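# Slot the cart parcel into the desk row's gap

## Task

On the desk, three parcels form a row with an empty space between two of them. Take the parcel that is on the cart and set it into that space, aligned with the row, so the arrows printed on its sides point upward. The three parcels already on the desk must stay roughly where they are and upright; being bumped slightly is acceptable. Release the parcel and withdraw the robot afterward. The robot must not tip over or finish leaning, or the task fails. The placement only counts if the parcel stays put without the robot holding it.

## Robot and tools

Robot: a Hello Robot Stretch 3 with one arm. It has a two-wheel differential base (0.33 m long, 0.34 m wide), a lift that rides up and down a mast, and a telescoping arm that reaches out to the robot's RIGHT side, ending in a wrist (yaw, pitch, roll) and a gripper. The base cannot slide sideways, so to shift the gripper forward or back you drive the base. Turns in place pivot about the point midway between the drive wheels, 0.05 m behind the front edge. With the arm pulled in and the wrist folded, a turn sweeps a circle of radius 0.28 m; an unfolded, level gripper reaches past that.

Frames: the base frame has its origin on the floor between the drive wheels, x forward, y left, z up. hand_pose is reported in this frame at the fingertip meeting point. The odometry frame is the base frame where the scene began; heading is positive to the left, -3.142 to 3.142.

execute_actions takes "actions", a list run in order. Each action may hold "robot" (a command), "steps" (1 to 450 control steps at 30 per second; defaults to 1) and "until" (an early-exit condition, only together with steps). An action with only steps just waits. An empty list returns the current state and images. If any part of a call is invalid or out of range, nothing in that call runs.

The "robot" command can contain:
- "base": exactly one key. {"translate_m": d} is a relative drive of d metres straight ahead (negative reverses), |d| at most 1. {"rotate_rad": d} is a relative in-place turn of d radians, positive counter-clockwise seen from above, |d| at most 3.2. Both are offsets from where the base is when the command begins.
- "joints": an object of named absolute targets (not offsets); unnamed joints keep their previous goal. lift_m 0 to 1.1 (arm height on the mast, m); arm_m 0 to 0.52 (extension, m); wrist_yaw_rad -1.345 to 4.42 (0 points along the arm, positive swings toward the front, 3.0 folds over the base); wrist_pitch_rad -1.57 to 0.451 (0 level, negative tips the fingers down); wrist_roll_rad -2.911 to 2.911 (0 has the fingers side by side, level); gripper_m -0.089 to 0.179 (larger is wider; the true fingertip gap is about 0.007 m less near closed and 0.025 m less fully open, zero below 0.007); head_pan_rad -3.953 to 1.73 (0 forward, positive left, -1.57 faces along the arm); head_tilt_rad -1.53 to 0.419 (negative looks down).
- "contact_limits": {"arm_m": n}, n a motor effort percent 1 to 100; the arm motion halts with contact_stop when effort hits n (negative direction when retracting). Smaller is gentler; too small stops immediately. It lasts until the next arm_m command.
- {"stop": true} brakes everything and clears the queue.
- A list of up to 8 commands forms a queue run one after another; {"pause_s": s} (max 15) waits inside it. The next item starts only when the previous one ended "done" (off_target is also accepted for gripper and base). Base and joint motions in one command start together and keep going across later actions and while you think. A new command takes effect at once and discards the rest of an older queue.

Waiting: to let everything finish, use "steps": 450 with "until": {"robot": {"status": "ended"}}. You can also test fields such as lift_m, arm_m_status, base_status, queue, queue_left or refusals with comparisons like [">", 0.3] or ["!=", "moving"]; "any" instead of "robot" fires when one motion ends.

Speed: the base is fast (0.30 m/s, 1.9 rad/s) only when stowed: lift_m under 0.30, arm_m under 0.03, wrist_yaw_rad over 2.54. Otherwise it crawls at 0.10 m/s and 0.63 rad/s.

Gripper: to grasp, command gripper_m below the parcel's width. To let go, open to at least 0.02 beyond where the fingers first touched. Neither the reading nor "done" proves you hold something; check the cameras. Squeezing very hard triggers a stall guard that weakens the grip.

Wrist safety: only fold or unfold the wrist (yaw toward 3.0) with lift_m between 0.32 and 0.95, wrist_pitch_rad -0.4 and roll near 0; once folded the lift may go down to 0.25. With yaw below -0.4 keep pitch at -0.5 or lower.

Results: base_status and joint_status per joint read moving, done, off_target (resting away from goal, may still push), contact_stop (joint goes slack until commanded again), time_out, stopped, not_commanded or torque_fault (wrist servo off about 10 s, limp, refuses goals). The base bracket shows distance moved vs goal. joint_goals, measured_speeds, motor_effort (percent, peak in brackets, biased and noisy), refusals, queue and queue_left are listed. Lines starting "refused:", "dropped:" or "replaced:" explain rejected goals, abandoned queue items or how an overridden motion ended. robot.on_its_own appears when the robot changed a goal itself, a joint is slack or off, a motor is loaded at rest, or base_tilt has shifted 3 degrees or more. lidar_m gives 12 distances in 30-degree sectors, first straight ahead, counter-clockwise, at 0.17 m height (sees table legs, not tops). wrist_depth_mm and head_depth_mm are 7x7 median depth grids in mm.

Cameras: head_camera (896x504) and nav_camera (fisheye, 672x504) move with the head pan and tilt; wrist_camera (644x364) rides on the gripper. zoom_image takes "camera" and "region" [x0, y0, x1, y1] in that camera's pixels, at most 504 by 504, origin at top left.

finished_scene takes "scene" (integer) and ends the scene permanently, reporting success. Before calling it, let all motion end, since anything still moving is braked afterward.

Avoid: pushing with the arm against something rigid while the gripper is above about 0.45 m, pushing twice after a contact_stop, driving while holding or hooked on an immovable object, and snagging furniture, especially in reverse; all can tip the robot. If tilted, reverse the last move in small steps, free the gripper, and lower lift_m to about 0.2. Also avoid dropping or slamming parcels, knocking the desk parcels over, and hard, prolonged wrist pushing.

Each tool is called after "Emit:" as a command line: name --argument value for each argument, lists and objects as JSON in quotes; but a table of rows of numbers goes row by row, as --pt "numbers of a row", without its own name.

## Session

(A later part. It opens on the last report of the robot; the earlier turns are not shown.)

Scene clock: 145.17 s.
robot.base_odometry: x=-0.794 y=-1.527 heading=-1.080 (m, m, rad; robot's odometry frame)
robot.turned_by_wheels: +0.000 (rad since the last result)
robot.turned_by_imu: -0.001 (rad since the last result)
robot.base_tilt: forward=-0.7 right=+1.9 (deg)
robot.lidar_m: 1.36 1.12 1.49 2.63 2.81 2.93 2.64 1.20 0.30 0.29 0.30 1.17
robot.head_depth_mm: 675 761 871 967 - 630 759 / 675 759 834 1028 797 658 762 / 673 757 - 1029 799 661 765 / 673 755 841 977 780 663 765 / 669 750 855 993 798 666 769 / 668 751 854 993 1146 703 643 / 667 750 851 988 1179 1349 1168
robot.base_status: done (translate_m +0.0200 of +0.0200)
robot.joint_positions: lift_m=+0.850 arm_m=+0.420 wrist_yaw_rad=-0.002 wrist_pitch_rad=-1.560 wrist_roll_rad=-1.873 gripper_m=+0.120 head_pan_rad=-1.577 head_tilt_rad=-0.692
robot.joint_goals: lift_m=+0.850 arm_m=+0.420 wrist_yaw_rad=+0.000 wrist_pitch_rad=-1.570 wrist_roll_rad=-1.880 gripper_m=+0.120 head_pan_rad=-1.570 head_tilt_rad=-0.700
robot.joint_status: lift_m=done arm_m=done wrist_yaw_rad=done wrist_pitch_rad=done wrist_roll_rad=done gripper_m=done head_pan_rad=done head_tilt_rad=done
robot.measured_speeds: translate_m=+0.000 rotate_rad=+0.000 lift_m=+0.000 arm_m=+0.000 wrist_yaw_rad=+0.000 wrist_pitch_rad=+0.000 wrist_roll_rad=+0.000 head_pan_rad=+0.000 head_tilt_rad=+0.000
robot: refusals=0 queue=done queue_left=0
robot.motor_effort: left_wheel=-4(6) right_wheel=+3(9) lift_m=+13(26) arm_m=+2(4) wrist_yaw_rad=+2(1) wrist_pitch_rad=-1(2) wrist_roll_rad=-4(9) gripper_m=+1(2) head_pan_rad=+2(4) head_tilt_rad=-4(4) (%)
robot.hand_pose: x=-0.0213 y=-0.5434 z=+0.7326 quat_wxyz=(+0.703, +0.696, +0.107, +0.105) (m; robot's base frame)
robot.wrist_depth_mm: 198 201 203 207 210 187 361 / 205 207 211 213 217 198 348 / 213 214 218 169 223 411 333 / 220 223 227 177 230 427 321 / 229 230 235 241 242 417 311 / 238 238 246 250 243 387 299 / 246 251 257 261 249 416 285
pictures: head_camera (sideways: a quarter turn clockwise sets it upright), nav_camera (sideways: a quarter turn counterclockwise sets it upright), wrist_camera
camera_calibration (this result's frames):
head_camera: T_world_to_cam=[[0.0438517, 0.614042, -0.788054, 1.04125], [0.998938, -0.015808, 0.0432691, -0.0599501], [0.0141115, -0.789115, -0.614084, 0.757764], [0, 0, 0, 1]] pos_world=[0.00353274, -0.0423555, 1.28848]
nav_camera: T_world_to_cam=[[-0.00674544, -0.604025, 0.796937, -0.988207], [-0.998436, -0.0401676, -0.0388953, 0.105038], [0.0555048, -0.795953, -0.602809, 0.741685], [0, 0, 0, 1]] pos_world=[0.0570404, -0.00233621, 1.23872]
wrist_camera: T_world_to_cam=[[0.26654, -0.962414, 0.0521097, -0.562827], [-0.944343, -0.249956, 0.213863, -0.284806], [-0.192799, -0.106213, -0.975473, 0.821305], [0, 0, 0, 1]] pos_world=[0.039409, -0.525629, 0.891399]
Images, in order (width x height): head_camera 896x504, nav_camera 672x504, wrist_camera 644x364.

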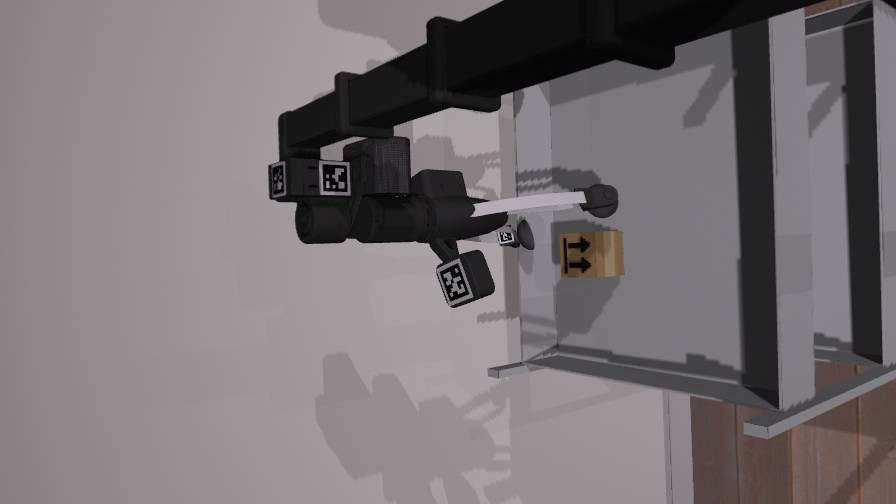

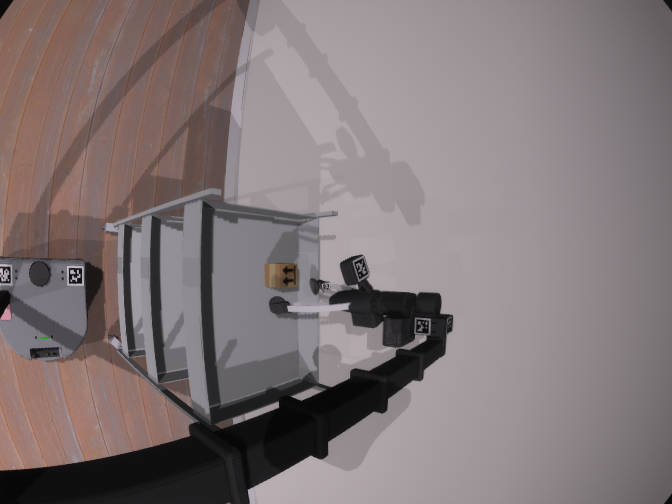

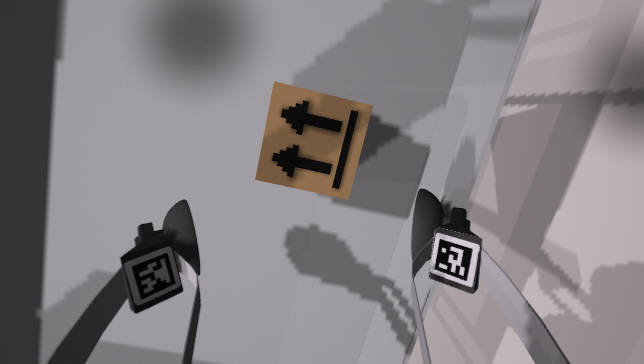

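Emit:
execute_actions --actions '[{"robot": [{"joints": {"lift_m": 0.93}}, {"joints": {"wrist_roll_rad": -2.88, "wrist_yaw_rad": 0.35}}], "steps": 450, "until": {"robot": {"status": "ended"}}}]'

Scene clock: 176.83 s.
robot.base_odometry: x=-0.794 y=-1.527 heading=-1.080 (m, m, rad; robot's odometry frame)
robot.turned_by_wheels: +0.000 (rad since the last result)
robot.turned_by_imu: -0.001 (rad since the last result)
robot.base_tilt: forward=-0.7 right=+1.9 (deg)
robot.lidar_m: 1.36 1.12 1.49 2.62 2.80 2.92 2.64 1.20 0.30 0.29 0.30 1.16
robot.head_depth_mm: 675 761 - 1033 772 656 758 / 674 747 891 1006 798 659 761 / 674 732 - 1029 800 661 765 / 672 748 857 1022 780 664 766 / 669 753 858 995 798 665 766 / 669 751 856 987 1146 703 643 / 667 747 850 987 1176 1343 1164
robot.base_status: done (translate_m +0.0200 of +0.0200)
robot.joint_positions: lift_m=+0.930 arm_m=+0.420 wrist_yaw_rad=+0.348 wrist_pitch_rad=-1.560 wrist_roll_rad=-2.873 gripper_m=+0.120 head_pan_rad=-1.577 head_tilt_rad=-0.692
robot.joint_goals: lift_m=+0.930 arm_m=+0.420 wrist_yaw_rad=+0.350 wrist_pitch_rad=-1.570 wrist_roll_rad=-2.880 gripper_m=+0.120 head_pan_rad=-1.570 head_tilt_rad=-0.700
robot.joint_status: lift_m=done arm_m=done wrist_yaw_rad=done wrist_pitch_rad=done wrist_roll_rad=done gripper_m=done head_pan_rad=done head_tilt_rad=done
robot.measured_speeds: translate_m=+0.000 rotate_rad=+0.000 lift_m=+0.000 arm_m=+0.000 wrist_yaw_rad=+0.000 wrist_pitch_rad=+0.000 wrist_roll_rad=+0.000 head_pan_rad=+0.000 head_tilt_rad=+0.000
robot: refusals=0 queue=done queue_left=0
robot.motor_effort: left_wheel=-4(4) right_wheel=+3(3) lift_m=+26(27) arm_m=+3(3) wrist_yaw_rad=+2(4) wrist_pitch_rad=-2(2) wrist_roll_rad=-4(4) gripper_m=+1(1) head_pan_rad=+3(3) head_tilt_rad=-4(4) (%)
robot.hand_pose: x=-0.0286 y=-0.5445 z=+0.8118 quat_wxyz=(+0.483, +0.477, +0.521, +0.517) (m; robot's base frame)
robot.wrist_depth_mm: 267 270 274 277 280 282 915 / 275 280 283 289 293 292 929 / 283 290 296 295 301 297 - / 293 301 307 305 309 311 - / 294 312 318 318 323 305 936 / 559 562 564 567 579 438 653 / 481 487 496 498 501 502 504
pictures: head_camera (sideways: a quarter turn clockwise sets it upright), nav_camera (sideways: a quarter turn counterclockwise sets it upright), wrist_camera
camera_calibration (this result's frames):
head_camera: T_world_to_cam=[[0.0438516, 0.614042, -0.788054, 1.04125], [0.998938, -0.0158079, 0.0432691, -0.0599501], [0.0141116, -0.789115, -0.614084, 0.757764], [0, 0, 0, 1]] pos_world=[0.00353275, -0.0423555, 1.28848]
nav_camera: T_world_to_cam=[[-0.00674537, -0.604025, 0.796937, -0.988207], [-0.998436, -0.0401677, -0.0388953, 0.105038], [0.0555049, -0.795953, -0.602809, 0.741685], [0, 0, 0, 1]] pos_world=[0.0570404, -0.00233621, 1.23872]
wrist_camera: T_world_to_cam=[[0.997798, 0.0489544, 0.0447497, 0.0114759], [0.0379431, -0.974703, 0.220259, -0.680615], [0.0544003, -0.218076, -0.974414, 0.842309], [0, 0, 0, 1]] pos_world=[-0.031448, -0.480271, 0.970156]
Images, in order (width x height): head_camera 896x504, nav_camera 672x504, wrist_camera 644x364.

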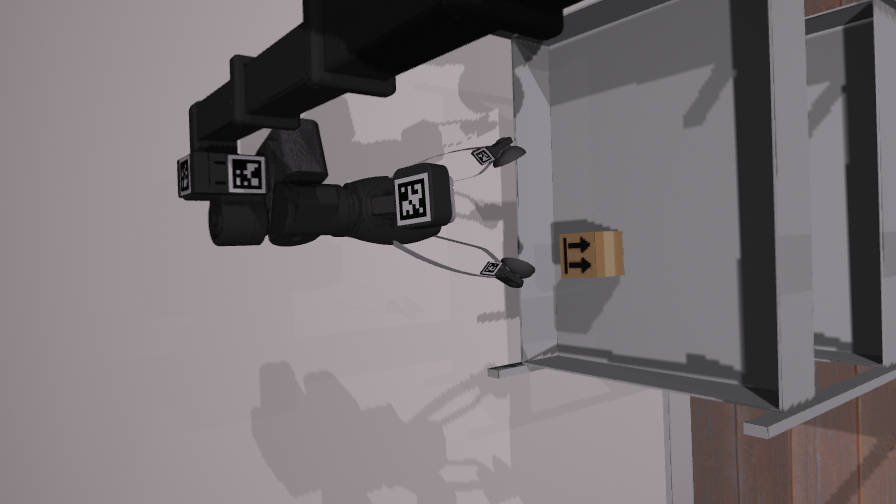

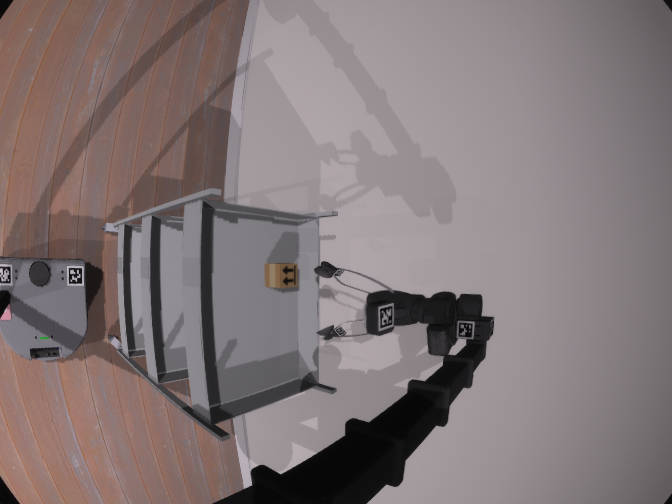

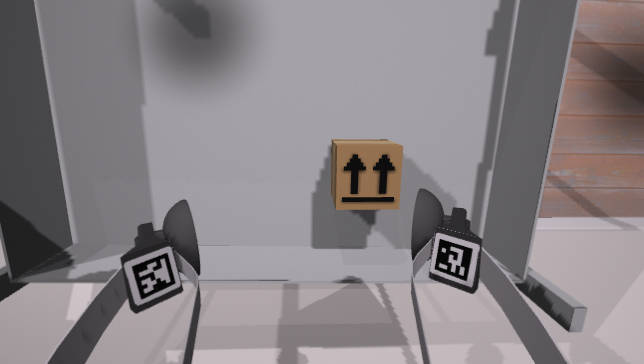

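Emit:
execute_actions --actions '[{"robot": [{"joints": {"arm_m": 0.405}, "base": {"translate_m": 0.05}}, {"joints": {"lift_m": 0.81}}], "steps": 450, "until": {"robot": {"status": "ended"}}}]'

Scene clock: 188.53 s.
robot.base_odometry: x=-0.770 y=-1.571 heading=-1.080 (m, m, rad; robot's odometry frame)
robot.turned_by_wheels: +0.000 (rad since the last result)
robot.turned_by_imu: -0.001 (rad since the last result)
robot.base_tilt: forward=-0.7 right=+1.8 (deg)
robot.lidar_m: 1.36 1.07 1.42 2.63 2.81 2.96 2.69 0.41 0.30 0.29 0.30 1.17
robot.head_depth_mm: 676 759 868 986 - - 758 / 674 758 848 - 774 657 760 / 672 757 830 1030 754 659 763 / 671 755 856 999 796 663 766 / 669 752 854 995 808 665 703 / 668 751 854 987 1180 1338 1161 / 667 747 853 985 1178 1343 1169
robot.base_status: done (translate_m +0.0500 of +0.0500)
robot.joint_positions: lift_m=+0.810 arm_m=+0.405 wrist_yaw_rad=+0.348 wrist_pitch_rad=-1.560 wrist_roll_rad=-2.873 gripper_m=+0.120 head_pan_rad=-1.577 head_tilt_rad=-0.692
robot.joint_goals: lift_m=+0.810 arm_m=+0.405 wrist_yaw_rad=+0.350 wrist_pitch_rad=-1.570 wrist_roll_rad=-2.880 gripper_m=+0.120 head_pan_rad=-1.570 head_tilt_rad=-0.700
robot.joint_status: lift_m=done arm_m=done wrist_yaw_rad=done wrist_pitch_rad=done wrist_roll_rad=done gripper_m=done head_pan_rad=done head_tilt_rad=done
robot.measured_speeds: translate_m=+0.000 rotate_rad=+0.000 lift_m=+0.000 arm_m=+0.000 wrist_yaw_rad=+0.000 wrist_pitch_rad=+0.000 wrist_roll_rad=+0.000 head_pan_rad=+0.000 head_tilt_rad=+0.000
robot: refusals=0 queue=done queue_left=0
robot.motor_effort: left_wheel=-3(4) right_wheel=+2(6) lift_m=+12(26) arm_m=-4(5) wrist_yaw_rad=+1(4) wrist_pitch_rad=-2(2) wrist_roll_rad=-4(4) gripper_m=+1(1) head_pan_rad=+4(5) head_tilt_rad=-4(4) (%)
robot.hand_pose: x=-0.0286 y=-0.5301 z=+0.6926 quat_wxyz=(+0.483, +0.477, +0.521, +0.518) (m; robot's base frame)
robot.wrist_depth_mm: 164 166 168 170 173 175 152 / 170 172 174 177 179 181 152 / 176 177 180 183 185 188 152 / 182 184 187 185 193 195 151 / 189 190 192 141 200 201 151 / 197 198 201 147 210 199 158 / 202 204 208 213 216 215 164
pictures: head_camera (sideways: a quarter turn clockwise sets it upright), nav_camera (sideways: a quarter turn counterclockwise sets it upright), wrist_camera
camera_calibration (this result's frames):
head_camera: T_world_to_cam=[[0.0438515, 0.614042, -0.788054, 1.04125], [0.998938, -0.0158076, 0.0432691, -0.0599501], [0.0141118, -0.789115, -0.614084, 0.757764], [0, 0, 0, 1]] pos_world=[0.00353276, -0.0423555, 1.28848]
nav_camera: T_world_to_cam=[[-0.00674522, -0.604025, 0.796937, -0.988207], [-0.998436, -0.040168, -0.0388953, 0.105038], [0.0555051, -0.795953, -0.602809, 0.741685], [0, 0, 0, 1]] pos_world=[0.0570404, -0.0023362, 1.23872]
wrist_camera: T_world_to_cam=[[0.997766, 0.0496088, 0.0447473, 0.0164604], [0.0385828, -0.974678, 0.22026, -0.640326], [0.054541, -0.218041, -0.974414, 0.729358], [0, 0, 0, 1]] pos_world=[-0.031498, -0.465898, 0.850998]
Images, in order (width x height): head_camera 896x504, nav_camera 672x504, wrist_camera 644x364.

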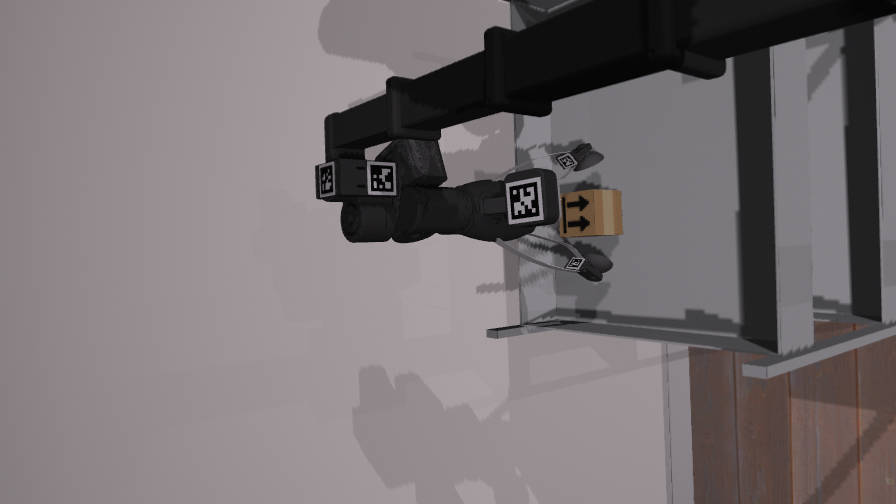

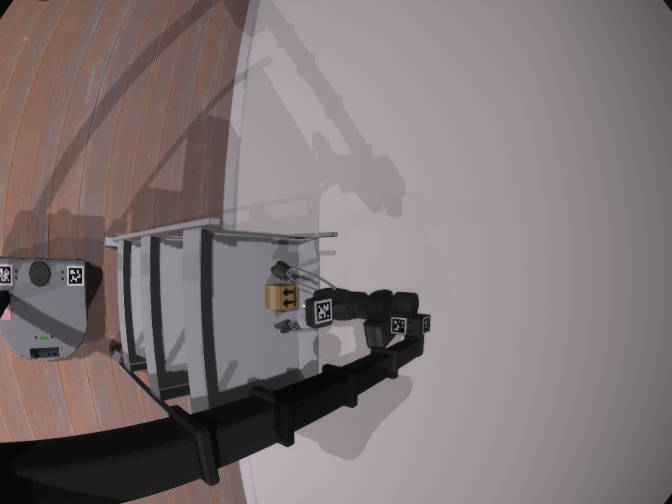

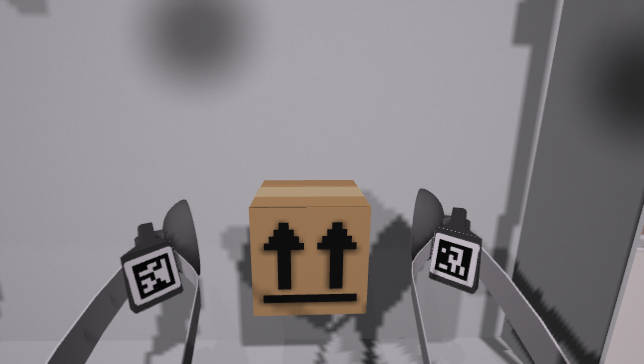

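Well centered. Close the gripper, then lift.

Emit:
execute_actions --actions '[{"robot": {"joints": {"gripper_m": 0.02}}, "steps": 60}, {"robot": [{"joints": {"lift_m": 0.95}}, {"joints": {"wrist_pitch_rad": 0.0, "wrist_roll_rad": 0.0, "wrist_yaw_rad": 0.0, "arm_m": 0.1}}], "steps": 450, "until": {"robot": {"status": "ended"}}}]'

Scene clock: 199.67 s.
robot.base_odometry: x=-0.770 y=-1.571 heading=-1.080 (m, m, rad; robot's odometry frame)
robot.turned_by_wheels: +0.000 (rad since the last result)
robot.turned_by_imu: -0.002 (rad since the last result)
robot.base_tilt: forward=-0.8 right=+1.8 (deg)
robot.lidar_m: 1.36 1.07 1.42 2.63 2.82 2.96 2.69 0.41 0.30 0.29 0.30 1.17
robot.head_depth_mm: 675 761 850 - - 654 758 / 676 759 851 - - 658 761 / 672 758 830 - - 662 764 / 672 755 827 997 799 662 767 / 669 754 856 994 808 665 705 / 667 749 853 993 1183 1339 1162 / 664 749 850 986 1174 1347 1161
robot.base_status: done (translate_m +0.0500 of +0.0500)
robot.joint_positions: lift_m=+0.950 arm_m=+0.100 wrist_yaw_rad=+0.001 wrist_pitch_rad=-0.029 wrist_roll_rad=-0.007 gripper_m=+0.021 head_pan_rad=-1.577 head_tilt_rad=-0.692
robot.joint_goals: lift_m=+0.950 arm_m=+0.100 wrist_yaw_rad=+0.000 wrist_pitch_rad=+0.000 wrist_roll_rad=+0.000 gripper_m=+0.020 head_pan_rad=-1.570 head_tilt_rad=-0.700
robot.joint_status: lift_m=done arm_m=done wrist_yaw_rad=done wrist_pitch_rad=done wrist_roll_rad=done gripper_m=done head_pan_rad=done head_tilt_rad=done
robot.measured_speeds: translate_m=+0.000 rotate_rad=+0.000 lift_m=+0.000 arm_m=+0.000 wrist_yaw_rad=+0.000 wrist_pitch_rad=+0.000 wrist_roll_rad=+0.000 head_pan_rad=+0.000 head_tilt_rad=+0.000
robot: refusals=0 queue=done queue_left=0
robot.motor_effort: left_wheel=-3(2) right_wheel=+2(1) lift_m=+26(27) arm_m=-4(5) wrist_yaw_rad=+0(1) wrist_pitch_rad=+9(6) wrist_roll_rad=+3(4) gripper_m=-12(91) head_pan_rad=+4(3) head_tilt_rad=-5(4) (%)
robot.hand_pose: x=-0.0213 y=-0.5007 z=+1.0568 quat_wxyz=(+0.710, +0.011, -0.704, -0.010) (m; robot's base frame)
robot.wrist_depth_mm: 423 427 441 446 451 461 470 / 440 447 458 467 476 480 488 / 458 464 477 486 495 504 521 / 476 480 498 492 512 526 532 / 498 509 137 137 538 558 563 / 523 522 538 142 570 580 587 / 544 561 567 586 594 599 624
pictures: head_camera (sideways: a quarter turn clockwise sets it upright), nav_camera (sideways: a quarter turn counterclockwise sets it upright), wrist_camera
camera_calibration (this result's frames):
head_camera: T_world_to_cam=[[0.0438515, 0.614042, -0.788054, 1.04125], [0.998938, -0.0158077, 0.0432691, -0.0599501], [0.0141117, -0.789115, -0.614084, 0.757764], [0, 0, 0, 1]] pos_world=[0.00353275, -0.0423555, 1.28848]
nav_camera: T_world_to_cam=[[-0.0067453, -0.604025, 0.796937, -0.988207], [-0.998436, -0.0401679, -0.0388953, 0.105038], [0.055505, -0.795953, -0.602809, 0.741685], [0, 0, 0, 1]] pos_world=[0.0570404, -0.0023362, 1.23872]
wrist_camera: T_world_to_cam=[[-0.998857, 0.042617, -0.0216485, 0.0155922], [0.0312422, 0.239289, -0.970446, 1.17388], [-0.0361772, -0.970013, -0.240347, -0.0640195], [0, 0, 0, 1]] pos_world=[-0.0234161, -0.343661, 1.12414]
Images, in order (width x height): head_camera 896x504, nav_camera 672x504, wrist_camera 644x364.

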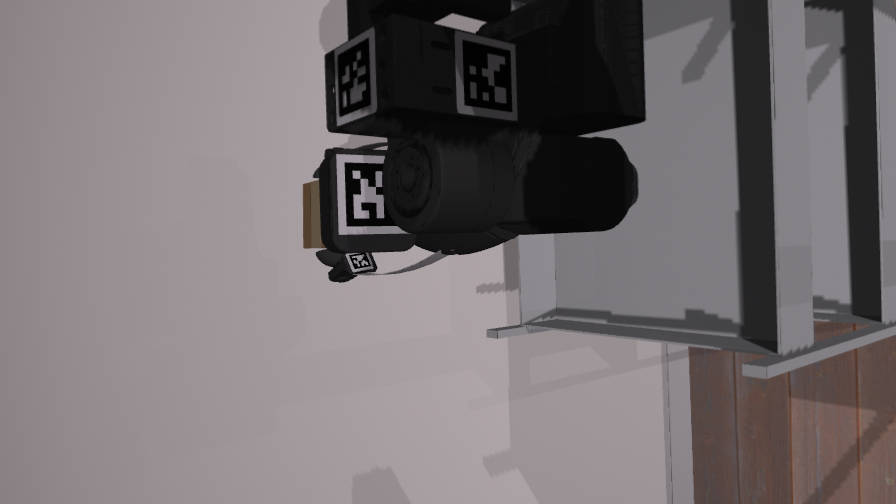

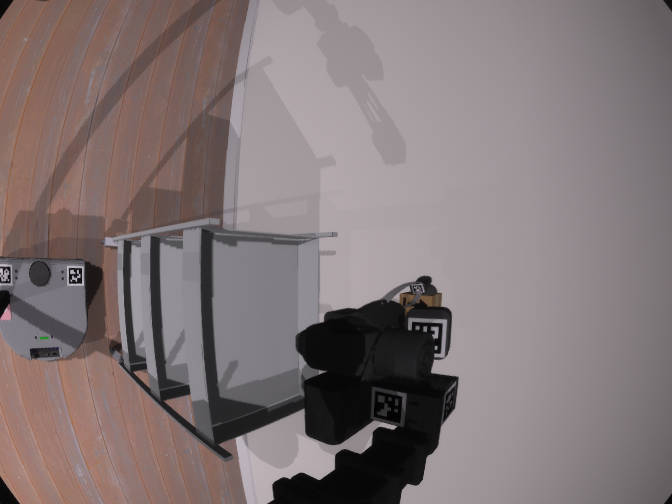

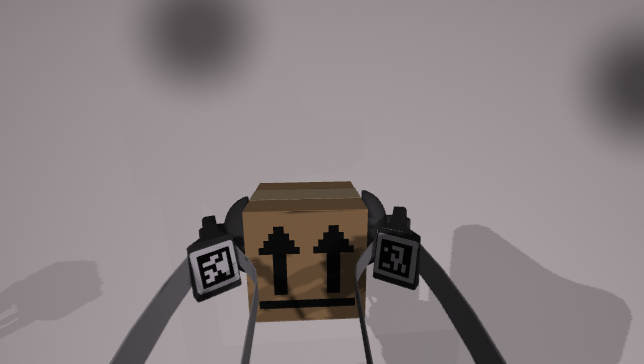

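Emit:
execute_actions --actions '[{"robot": [{"base": {"rotate_rad": -0.185}}, {"base": {"translate_m": -1.0}}, {"base": {"translate_m": -1.0}}, {"base": {"translate_m": -0.31}}, {"base": {"rotate_rad": -1.385}}], "steps": 450, "until": {"robot": {"status": "ended"}}}, {"steps": 450, "until": {"robot": {"status": "ended"}}}, {"steps": 450, "until": {"robot": {"status": "ended"}}}]'

Scene clock: 253.47 s.
robot.base_odometry: x=-1.466 y=+0.631 heading=-2.650 (m, m, rad; robot's odometry frame)
robot.turned_by_wheels: -1.570 (rad since the last result)
robot.turned_by_imu: -1.555 (rad since the last result)
robot.base_tilt: forward=-0.8 right=+1.8 (deg)
robot.lidar_m: 1.28 1.32 1.81 3.23 3.35 2.40 2.45 0.93 0.93 0.89 0.58 1.24
robot.head_depth_mm: 725 816 789 - - 354 301 / 724 813 795 - - 356 302 / 722 811 846 - - 358 303 / 719 806 811 557 436 359 304 / 715 806 769 559 438 360 305 / 714 804 779 562 440 361 306 / 715 802 785 565 443 362 307
robot.base_status: done (rotate_rad -1.3848 of -1.3850)
robot.joint_positions: lift_m=+0.950 arm_m=+0.100 wrist_yaw_rad=+0.001 wrist_pitch_rad=-0.029 wrist_roll_rad=-0.007 gripper_m=+0.021 head_pan_rad=-1.577 head_tilt_rad=-0.692
robot.joint_goals: lift_m=+0.950 arm_m=+0.100 wrist_yaw_rad=+0.000 wrist_pitch_rad=+0.000 wrist_roll_rad=+0.000 gripper_m=+0.020 head_pan_rad=-1.570 head_tilt_rad=-0.700
robot.joint_status: lift_m=done arm_m=done wrist_yaw_rad=done wrist_pitch_rad=done wrist_roll_rad=done gripper_m=done head_pan_rad=done head_tilt_rad=done
robot.measured_speeds: translate_m=+0.000 rotate_rad=+0.000 lift_m=+0.000 arm_m=+0.000 wrist_yaw_rad=+0.000 wrist_pitch_rad=+0.000 wrist_roll_rad=+0.000 head_pan_rad=+0.000 head_tilt_rad=+0.000
robot: refusals=0 queue=done queue_left=0
robot.motor_effort: left_wheel=+3(8) right_wheel=-4(7) lift_m=+26(26) arm_m=-4(4) wrist_yaw_rad=+1(0) wrist_pitch_rad=+9(9) wrist_roll_rad=+3(3) gripper_m=-13(13) head_pan_rad=+4(5) head_tilt_rad=-5(4) (%)
robot.hand_pose: x=-0.0213 y=-0.5007 z=+1.0568 quat_wxyz=(+0.710, +0.011, -0.704, -0.010) (m; robot's base frame)
robot.wrist_depth_mm: 467 473 485 499 503 512 528 / 490 495 506 519 526 533 551 / 508 515 529 536 549 560 574 / 525 539 550 550 567 576 589 / 432 421 137 137 425 382 377 / 306 304 268 142 273 282 278 / 238 235 231 220 226 223 221
pictures: head_camera (sideways: a quarter turn clockwise sets it upright), nav_camera (sideways: a quarter turn counterclockwise sets it upright), wrist_camera
camera_calibration (this result's frames):
head_camera: T_world_to_cam=[[0.0438515, 0.614042, -0.788054, 1.04125], [0.998938, -0.0158076, 0.0432691, -0.0599501], [0.0141118, -0.789115, -0.614084, 0.757764], [0, 0, 0, 1]] pos_world=[0.00353276, -0.0423555, 1.28848]
nav_camera: T_world_to_cam=[[-0.00674522, -0.604025, 0.796937, -0.988207], [-0.998436, -0.040168, -0.0388953, 0.105038], [0.0555051, -0.795953, -0.602809, 0.741685], [0, 0, 0, 1]] pos_world=[0.0570404, -0.00233619, 1.23872]
wrist_camera: T_world_to_cam=[[-0.998857, 0.042618, -0.0216471, 0.0155908], [0.031241, 0.239289, -0.970446, 1.17388], [-0.0361785, -0.970013, -0.240347, -0.064015], [0, 0, 0, 1]] pos_world=[-0.0234162, -0.343656, 1.12414]
Images, in order (width x height): head_camera 896x504, nav_camera 672x504, wrist_camera 644x364.

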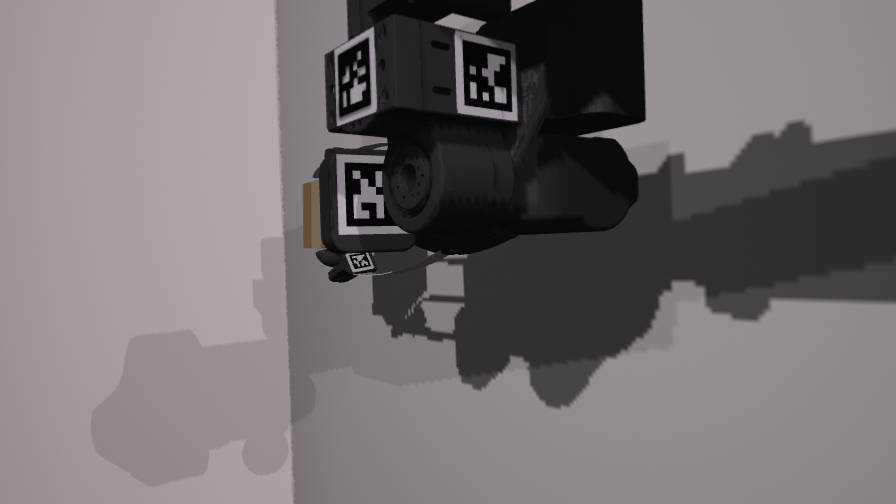

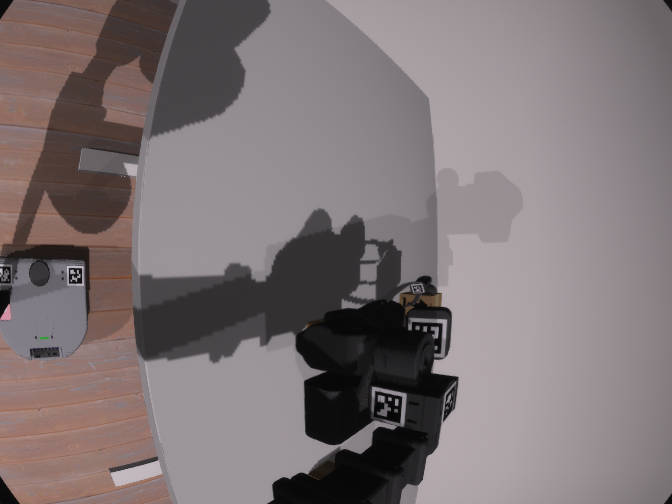

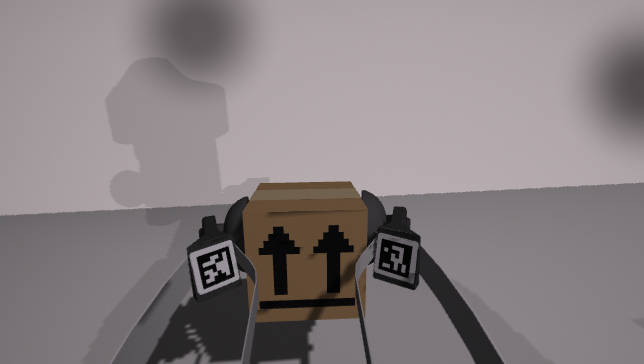

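Emit:
execute_actions --actions '[{"robot": {"joints": {"lift_m": 1.09, "arm_m": 0.0, "head_pan_rad": -2.1, "head_tilt_rad": -0.8}, "base": {"translate_m": 0.2}}, "steps": 450, "until": {"robot": {"status": "ended"}}}]'

Scene clock: 262.50 s.
robot.base_odometry: x=-1.642 y=+0.537 heading=-2.650 (m, m, rad; robot's odometry frame)
robot.turned_by_wheels: +0.000 (rad since the last result)
robot.turned_by_imu: +0.000 (rad since the last result)
robot.base_tilt: forward=-0.8 right=+1.8 (deg)
robot.lidar_m: 1.08 1.11 1.53 2.00 3.35 2.58 2.65 1.11 0.92 0.89 0.47 1.12
robot.head_depth_mm: - 918 - 466 393 349 1103 / - 1007 - 455 395 335 1087 / - - - 450 397 336 308 / - - - - 399 337 297 / - - - 462 401 338 295 / - - - - 392 340 296 / - - - - 384 340 297
robot.base_status: done (translate_m +0.2000 of +0.2000)
robot.joint_positions: lift_m=+1.090 arm_m=+0.002 wrist_yaw_rad=+0.001 wrist_pitch_rad=-0.028 wrist_roll_rad=-0.007 gripper_m=+0.021 head_pan_rad=-2.093 head_tilt_rad=-0.790
robot.joint_goals: lift_m=+1.090 arm_m=+0.000 wrist_yaw_rad=+0.000 wrist_pitch_rad=+0.000 wrist_roll_rad=+0.000 gripper_m=+0.020 head_pan_rad=-2.100 head_tilt_rad=-0.800
robot.joint_status: lift_m=done arm_m=done wrist_yaw_rad=done wrist_pitch_rad=done wrist_roll_rad=done gripper_m=done head_pan_rad=done head_tilt_rad=done
robot.measured_speeds: translate_m=+0.000 rotate_rad=+0.000 lift_m=+0.000 arm_m=+0.000 wrist_yaw_rad=+0.000 wrist_pitch_rad=+0.000 wrist_roll_rad=+0.000 head_pan_rad=+0.000 head_tilt_rad=+0.000
robot: refusals=0 queue=done queue_left=0
robot.motor_effort: left_wheel=+3(7) right_wheel=-3(4) lift_m=+26(27) arm_m=-4(4) wrist_yaw_rad=+0(0) wrist_pitch_rad=+9(9) wrist_roll_rad=+3(3) gripper_m=-12(12) head_pan_rad=-3(43) head_tilt_rad=-5(19) (%)
robot.hand_pose: x=-0.0213 y=-0.4022 z=+1.1969 quat_wxyz=(+0.710, +0.011, -0.704, -0.010) (m; robot's base frame)
robot.wrist_depth_mm: 554 556 574 574 594 609 611 / 562 585 590 599 622 636 646 / 594 606 626 635 632 660 670 / 608 625 639 640 666 679 695 / 640 659 137 137 692 704 674 / 669 577 481 143 492 509 502 / 579 427 416 399 408 408 396
pictures: head_camera (sideways: a quarter turn clockwise sets it upright), nav_camera (sideways: a quarter turn counterclockwise sets it upright), wrist_camera
camera_calibration (this result's frames):
head_camera: T_world_to_cam=[[0.378221, 0.576653, -0.724169, 0.955941], [0.858866, -0.510468, 0.0420874, -0.0575518], [-0.345395, -0.637882, -0.688337, 0.856544], [0, 0, 0, 1]] pos_world=[-0.0162815, -0.0342501, 1.28428]
nav_camera: T_world_to_cam=[[-0.341463, -0.587053, 0.73401, -0.904145], [-0.886139, 0.461401, -0.0432111, 0.109966], [-0.313306, -0.66519, -0.677762, 0.841434], [0, 0, 0, 1]] pos_world=[0.052339, -0.0218055, 1.2387]
wrist_camera: T_world_to_cam=[[-0.998856, 0.0426133, -0.0216846, 0.0144658], [0.0312671, 0.239039, -0.970506, 1.2862], [-0.036173, -0.970074, -0.240098, 0.0649258], [0, 0, 0, 1]] pos_world=[-0.0234178, -0.245085, 1.26416]
Images, in order (width x height): head_camera 896x504, nav_camera 672x504, wrist_camera 644x364.

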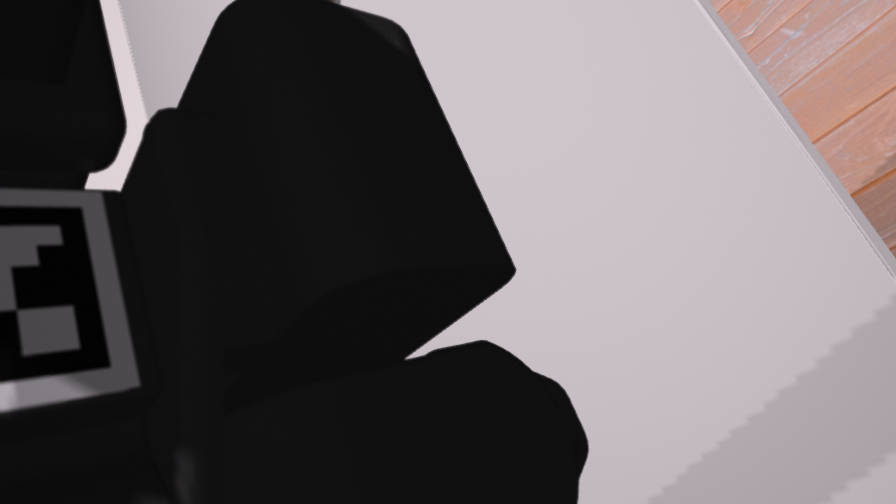

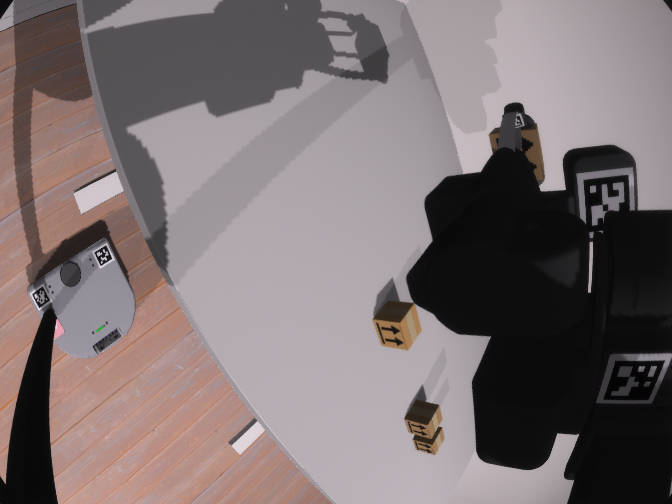

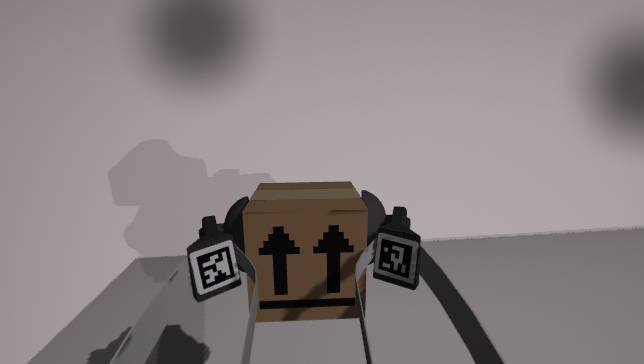

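Emit:
execute_actions --actions '[{"robot": [{"base": {"rotate_rad": -0.389}, "joints": {"head_pan_rad": -1.57, "head_tilt_rad": -0.9}}, {"base": {"translate_m": -0.343}}, {"base": {"rotate_rad": 0.389}}, {"joints": {"wrist_pitch_rad": -0.25}}], "steps": 450, "until": {"robot": {"status": "ended"}}}]'

Scene clock: 297.83 s.
robot.base_odometry: x=-1.301 y=+0.572 heading=-2.650 (m, m, rad; robot's odometry frame)
robot.turned_by_wheels: +0.000 (rad since the last result)
robot.turned_by_imu: -0.003 (rad since the last result)
robot.base_tilt: forward=-0.8 right=+1.9 (deg)
robot.lidar_m: 1.39 1.42 1.97 3.11 3.20 2.25 2.34 0.91 1.06 1.02 0.75 1.42
robot.head_depth_mm: - - - 410 391 1223 1081 / - - - - 393 1230 1103 / - - - 414 395 1239 1109 / 864 310 537 438 396 1247 1110 / 844 698 506 440 398 1247 1094 / 850 705 543 442 400 1243 1100 / 857 710 547 445 393 1234 1104
robot.base_status: done (rotate_rad +0.3888 of +0.3890)
robot.joint_positions: lift_m=+1.090 arm_m=+0.002 wrist_yaw_rad=+0.001 wrist_pitch_rad=-0.271 wrist_roll_rad=-0.007 gripper_m=+0.021 head_pan_rad=-1.577 head_tilt_rad=-0.889
robot.joint_goals: lift_m=+1.090 arm_m=+0.000 wrist_yaw_rad=+0.000 wrist_pitch_rad=-0.250 wrist_roll_rad=+0.000 gripper_m=+0.020 head_pan_rad=-1.570 head_tilt_rad=-0.900
robot.joint_status: lift_m=done arm_m=done wrist_yaw_rad=done wrist_pitch_rad=done wrist_roll_rad=done gripper_m=done head_pan_rad=done head_tilt_rad=done
robot.measured_speeds: translate_m=+0.000 rotate_rad=+0.000 lift_m=+0.000 arm_m=+0.000 wrist_yaw_rad=+0.000 wrist_pitch_rad=+0.000 wrist_roll_rad=+0.000 head_pan_rad=+0.000 head_tilt_rad=+0.000
robot: refusals=0 queue=done queue_left=0
robot.motor_effort: left_wheel=-3(7) right_wheel=+2(7) lift_m=+26(26) arm_m=-4(4) wrist_yaw_rad=+0(1) wrist_pitch_rad=+7(9) wrist_roll_rad=+3(3) gripper_m=-12(12) head_pan_rad=+4(44) head_tilt_rad=-6(18) (%)
robot.hand_pose: x=-0.0214 y=-0.3871 z=+1.1364 quat_wxyz=(+0.703, +0.096, -0.698, -0.095) (m; robot's base frame)
robot.wrist_depth_mm: 641 656 673 679 698 711 729 / 677 701 710 727 760 770 764 / 736 749 762 769 777 786 779 / 604 605 596 575 571 570 559 / 461 457 137 137 458 441 437 / 373 369 293 143 340 315 343 / 312 314 305 298 305 305 302
pictures: head_camera (sideways: a quarter turn clockwise sets it upright), nav_camera (sideways: a quarter turn counterclockwise sets it upright), wrist_camera
camera_calibration (this result's frames):
head_camera: T_world_to_cam=[[0.0449274, 0.756362, -0.652609, 0.864722], [0.998882, -0.024402, 0.0404844, -0.0563137], [0.0146959, -0.653698, -0.756613, 0.943142], [0, 0, 0, 1]] pos_world=[0.00354062, -0.0388874, 1.2802]
nav_camera: T_world_to_cam=[[-0.00782996, -0.748292, 0.663323, -0.814062], [-0.998396, -0.0313475, -0.0471483, 0.115771], [0.0560742, -0.662628, -0.746847, 0.92903], [0, 0, 0, 1]] pos_world=[0.0571165, 0.0100735, 1.23929]
wrist_camera: T_world_to_cam=[[-0.99885, 0.0467508, -0.0106488, 0.00151708], [0.0312065, 0.465241, -0.884634, 1.2139], [-0.036403, -0.883949, -0.466165, 0.355241], [0, 0, 0, 1]] pos_world=[-0.0234343, -0.25081, 1.23947]
Images, in order (width x height): head_camera 896x504, nav_camera 672x504, wrist_camera 644x364.

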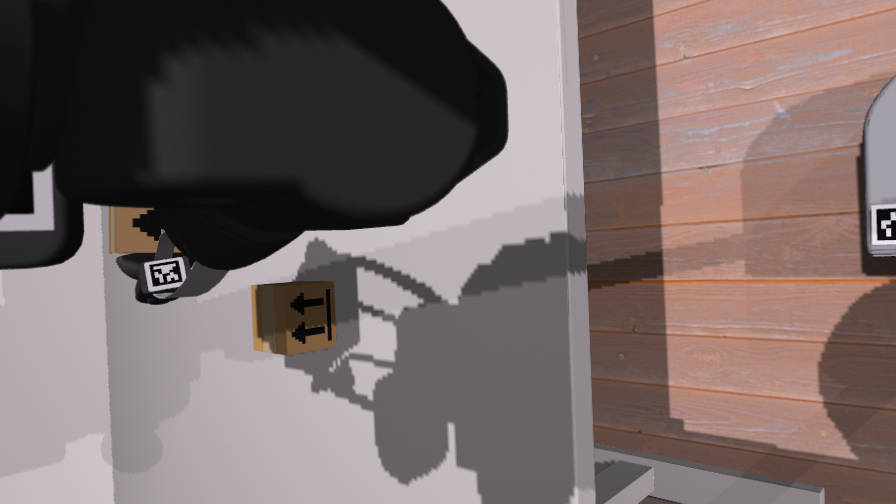

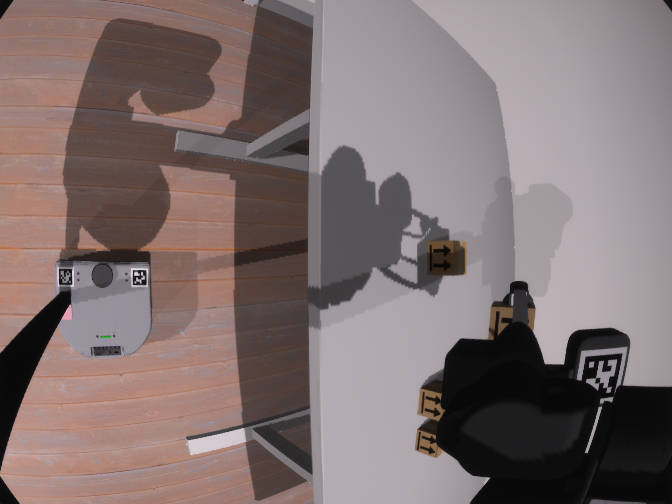

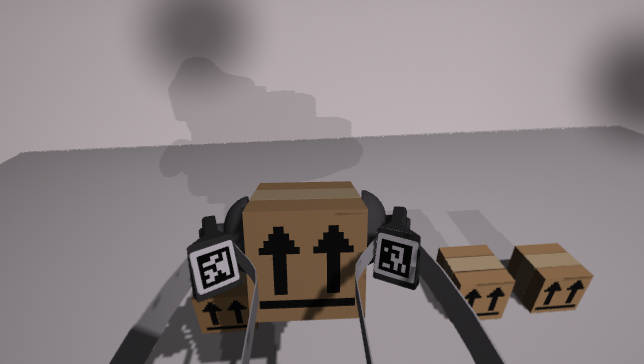

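Emit:
execute_actions --actions '[{"robot": [{"base": {"translate_m": -0.035}, "joints": {"wrist_pitch_rad": 0.0, "arm_m": 0.09}}, {"joints": {"lift_m": 0.9}}], "steps": 450, "until": {"robot": {"status": "ended"}}}]'

Scene clock: 310.07 s.
robot.base_odometry: x=-1.270 y=+0.589 heading=-2.650 (m, m, rad; robot's odometry frame)
robot.turned_by_wheels: +0.000 (rad since the last result)
robot.turned_by_imu: -0.001 (rad since the last result)
robot.base_tilt: forward=-0.8 right=+1.9 (deg)
robot.lidar_m: 1.42 1.50 1.99 3.10 3.20 2.22 2.30 0.88 1.07 1.02 0.77 0.80
robot.head_depth_mm: 857 679 488 - 1341 1229 1081 / 854 684 567 - 1354 1236 1102 / 853 690 - - 1342 1236 1107 / 849 695 521 428 397 1241 1111 / 846 699 512 440 398 1242 1094 / 852 705 511 442 400 1249 1098 / 856 711 547 444 401 1248 1104
robot.base_status: done (translate_m -0.0350 of -0.0350)
robot.joint_positions: lift_m=+0.900 arm_m=+0.090 wrist_yaw_rad=+0.001 wrist_pitch_rad=-0.028 wrist_roll_rad=-0.007 gripper_m=+0.021 head_pan_rad=-1.577 head_tilt_rad=-0.889
robot.joint_goals: lift_m=+0.900 arm_m=+0.090 wrist_yaw_rad=+0.000 wrist_pitch_rad=+0.000 wrist_roll_rad=+0.000 gripper_m=+0.020 head_pan_rad=-1.570 head_tilt_rad=-0.900
robot.joint_status: lift_m=done arm_m=done wrist_yaw_rad=done wrist_pitch_rad=done wrist_roll_rad=done gripper_m=done head_pan_rad=done head_tilt_rad=done
robot.measured_speeds: translate_m=+0.000 rotate_rad=+0.000 lift_m=+0.000 arm_m=+0.000 wrist_yaw_rad=+0.000 wrist_pitch_rad=+0.000 wrist_roll_rad=+0.000 head_pan_rad=+0.000 head_tilt_rad=+0.000
robot: refusals=0 queue=done queue_left=0
robot.motor_effort: left_wheel=-3(9) right_wheel=+2(4) lift_m=+13(25) arm_m=+3(3) wrist_yaw_rad=-1(1) wrist_pitch_rad=+9(11) wrist_roll_rad=+3(3) gripper_m=-12(12) head_pan_rad=+4(4) head_tilt_rad=-6(6) (%)
robot.hand_pose: x=-0.0213 y=-0.4901 z=+1.0078 quat_wxyz=(+0.710, +0.011, -0.704, -0.010) (m; robot's base frame)
robot.wrist_depth_mm: 589 599 615 623 636 639 663 / 609 622 629 645 662 674 692 / 638 644 662 670 679 704 709 / 521 501 487 456 447 433 415 / 310 278 137 137 302 179 151 / 141 156 192 143 196 170 148 / 146 153 166 157 162 153 152
pictures: head_camera (sideways: a quarter turn clockwise sets it upright), nav_camera (sideways: a quarter turn counterclockwise sets it upright), wrist_camera
camera_calibration (this result's frames):
head_camera: T_world_to_cam=[[0.0448698, 0.756377, -0.652595, 0.864705], [0.998884, -0.0243265, 0.0404841, -0.0563133], [0.0147459, -0.653684, -0.756624, 0.943156], [0, 0, 0, 1]] pos_world=[0.00354359, -0.0388872, 1.2802]
nav_camera: T_world_to_cam=[[-0.00777294, -0.748305, 0.663309, -0.814045], [-0.998394, -0.0314229, -0.0471489, 0.115772], [0.0561249, -0.66261, -0.746858, 0.929045], [0, 0, 0, 1]] pos_world=[0.0571157, 0.0100785, 1.23929]
wrist_camera: T_world_to_cam=[[-0.998851, 0.0426621, -0.0218329, 0.0142733], [0.0314194, 0.238948, -0.970524, 1.12363], [-0.0361876, -0.970095, -0.240014, -0.0658934], [0, 0, 0, 1]] pos_world=[-0.0234315, -0.333022, 1.07501]
Images, in order (width x height): head_camera 896x504, nav_camera 672x504, wrist_camera 644x364.

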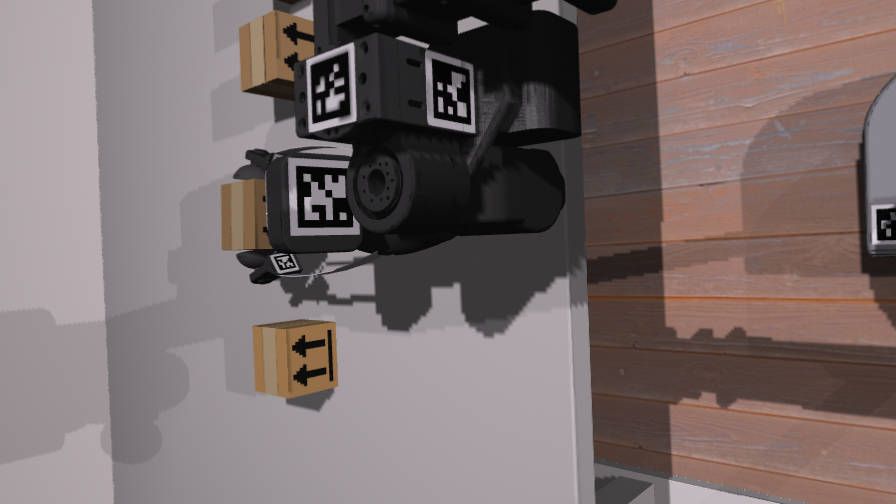

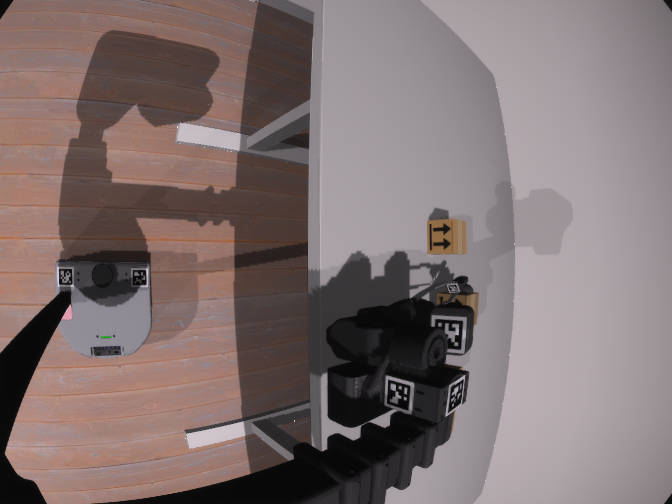

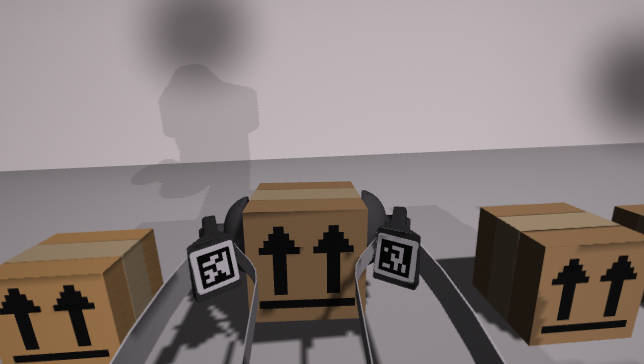

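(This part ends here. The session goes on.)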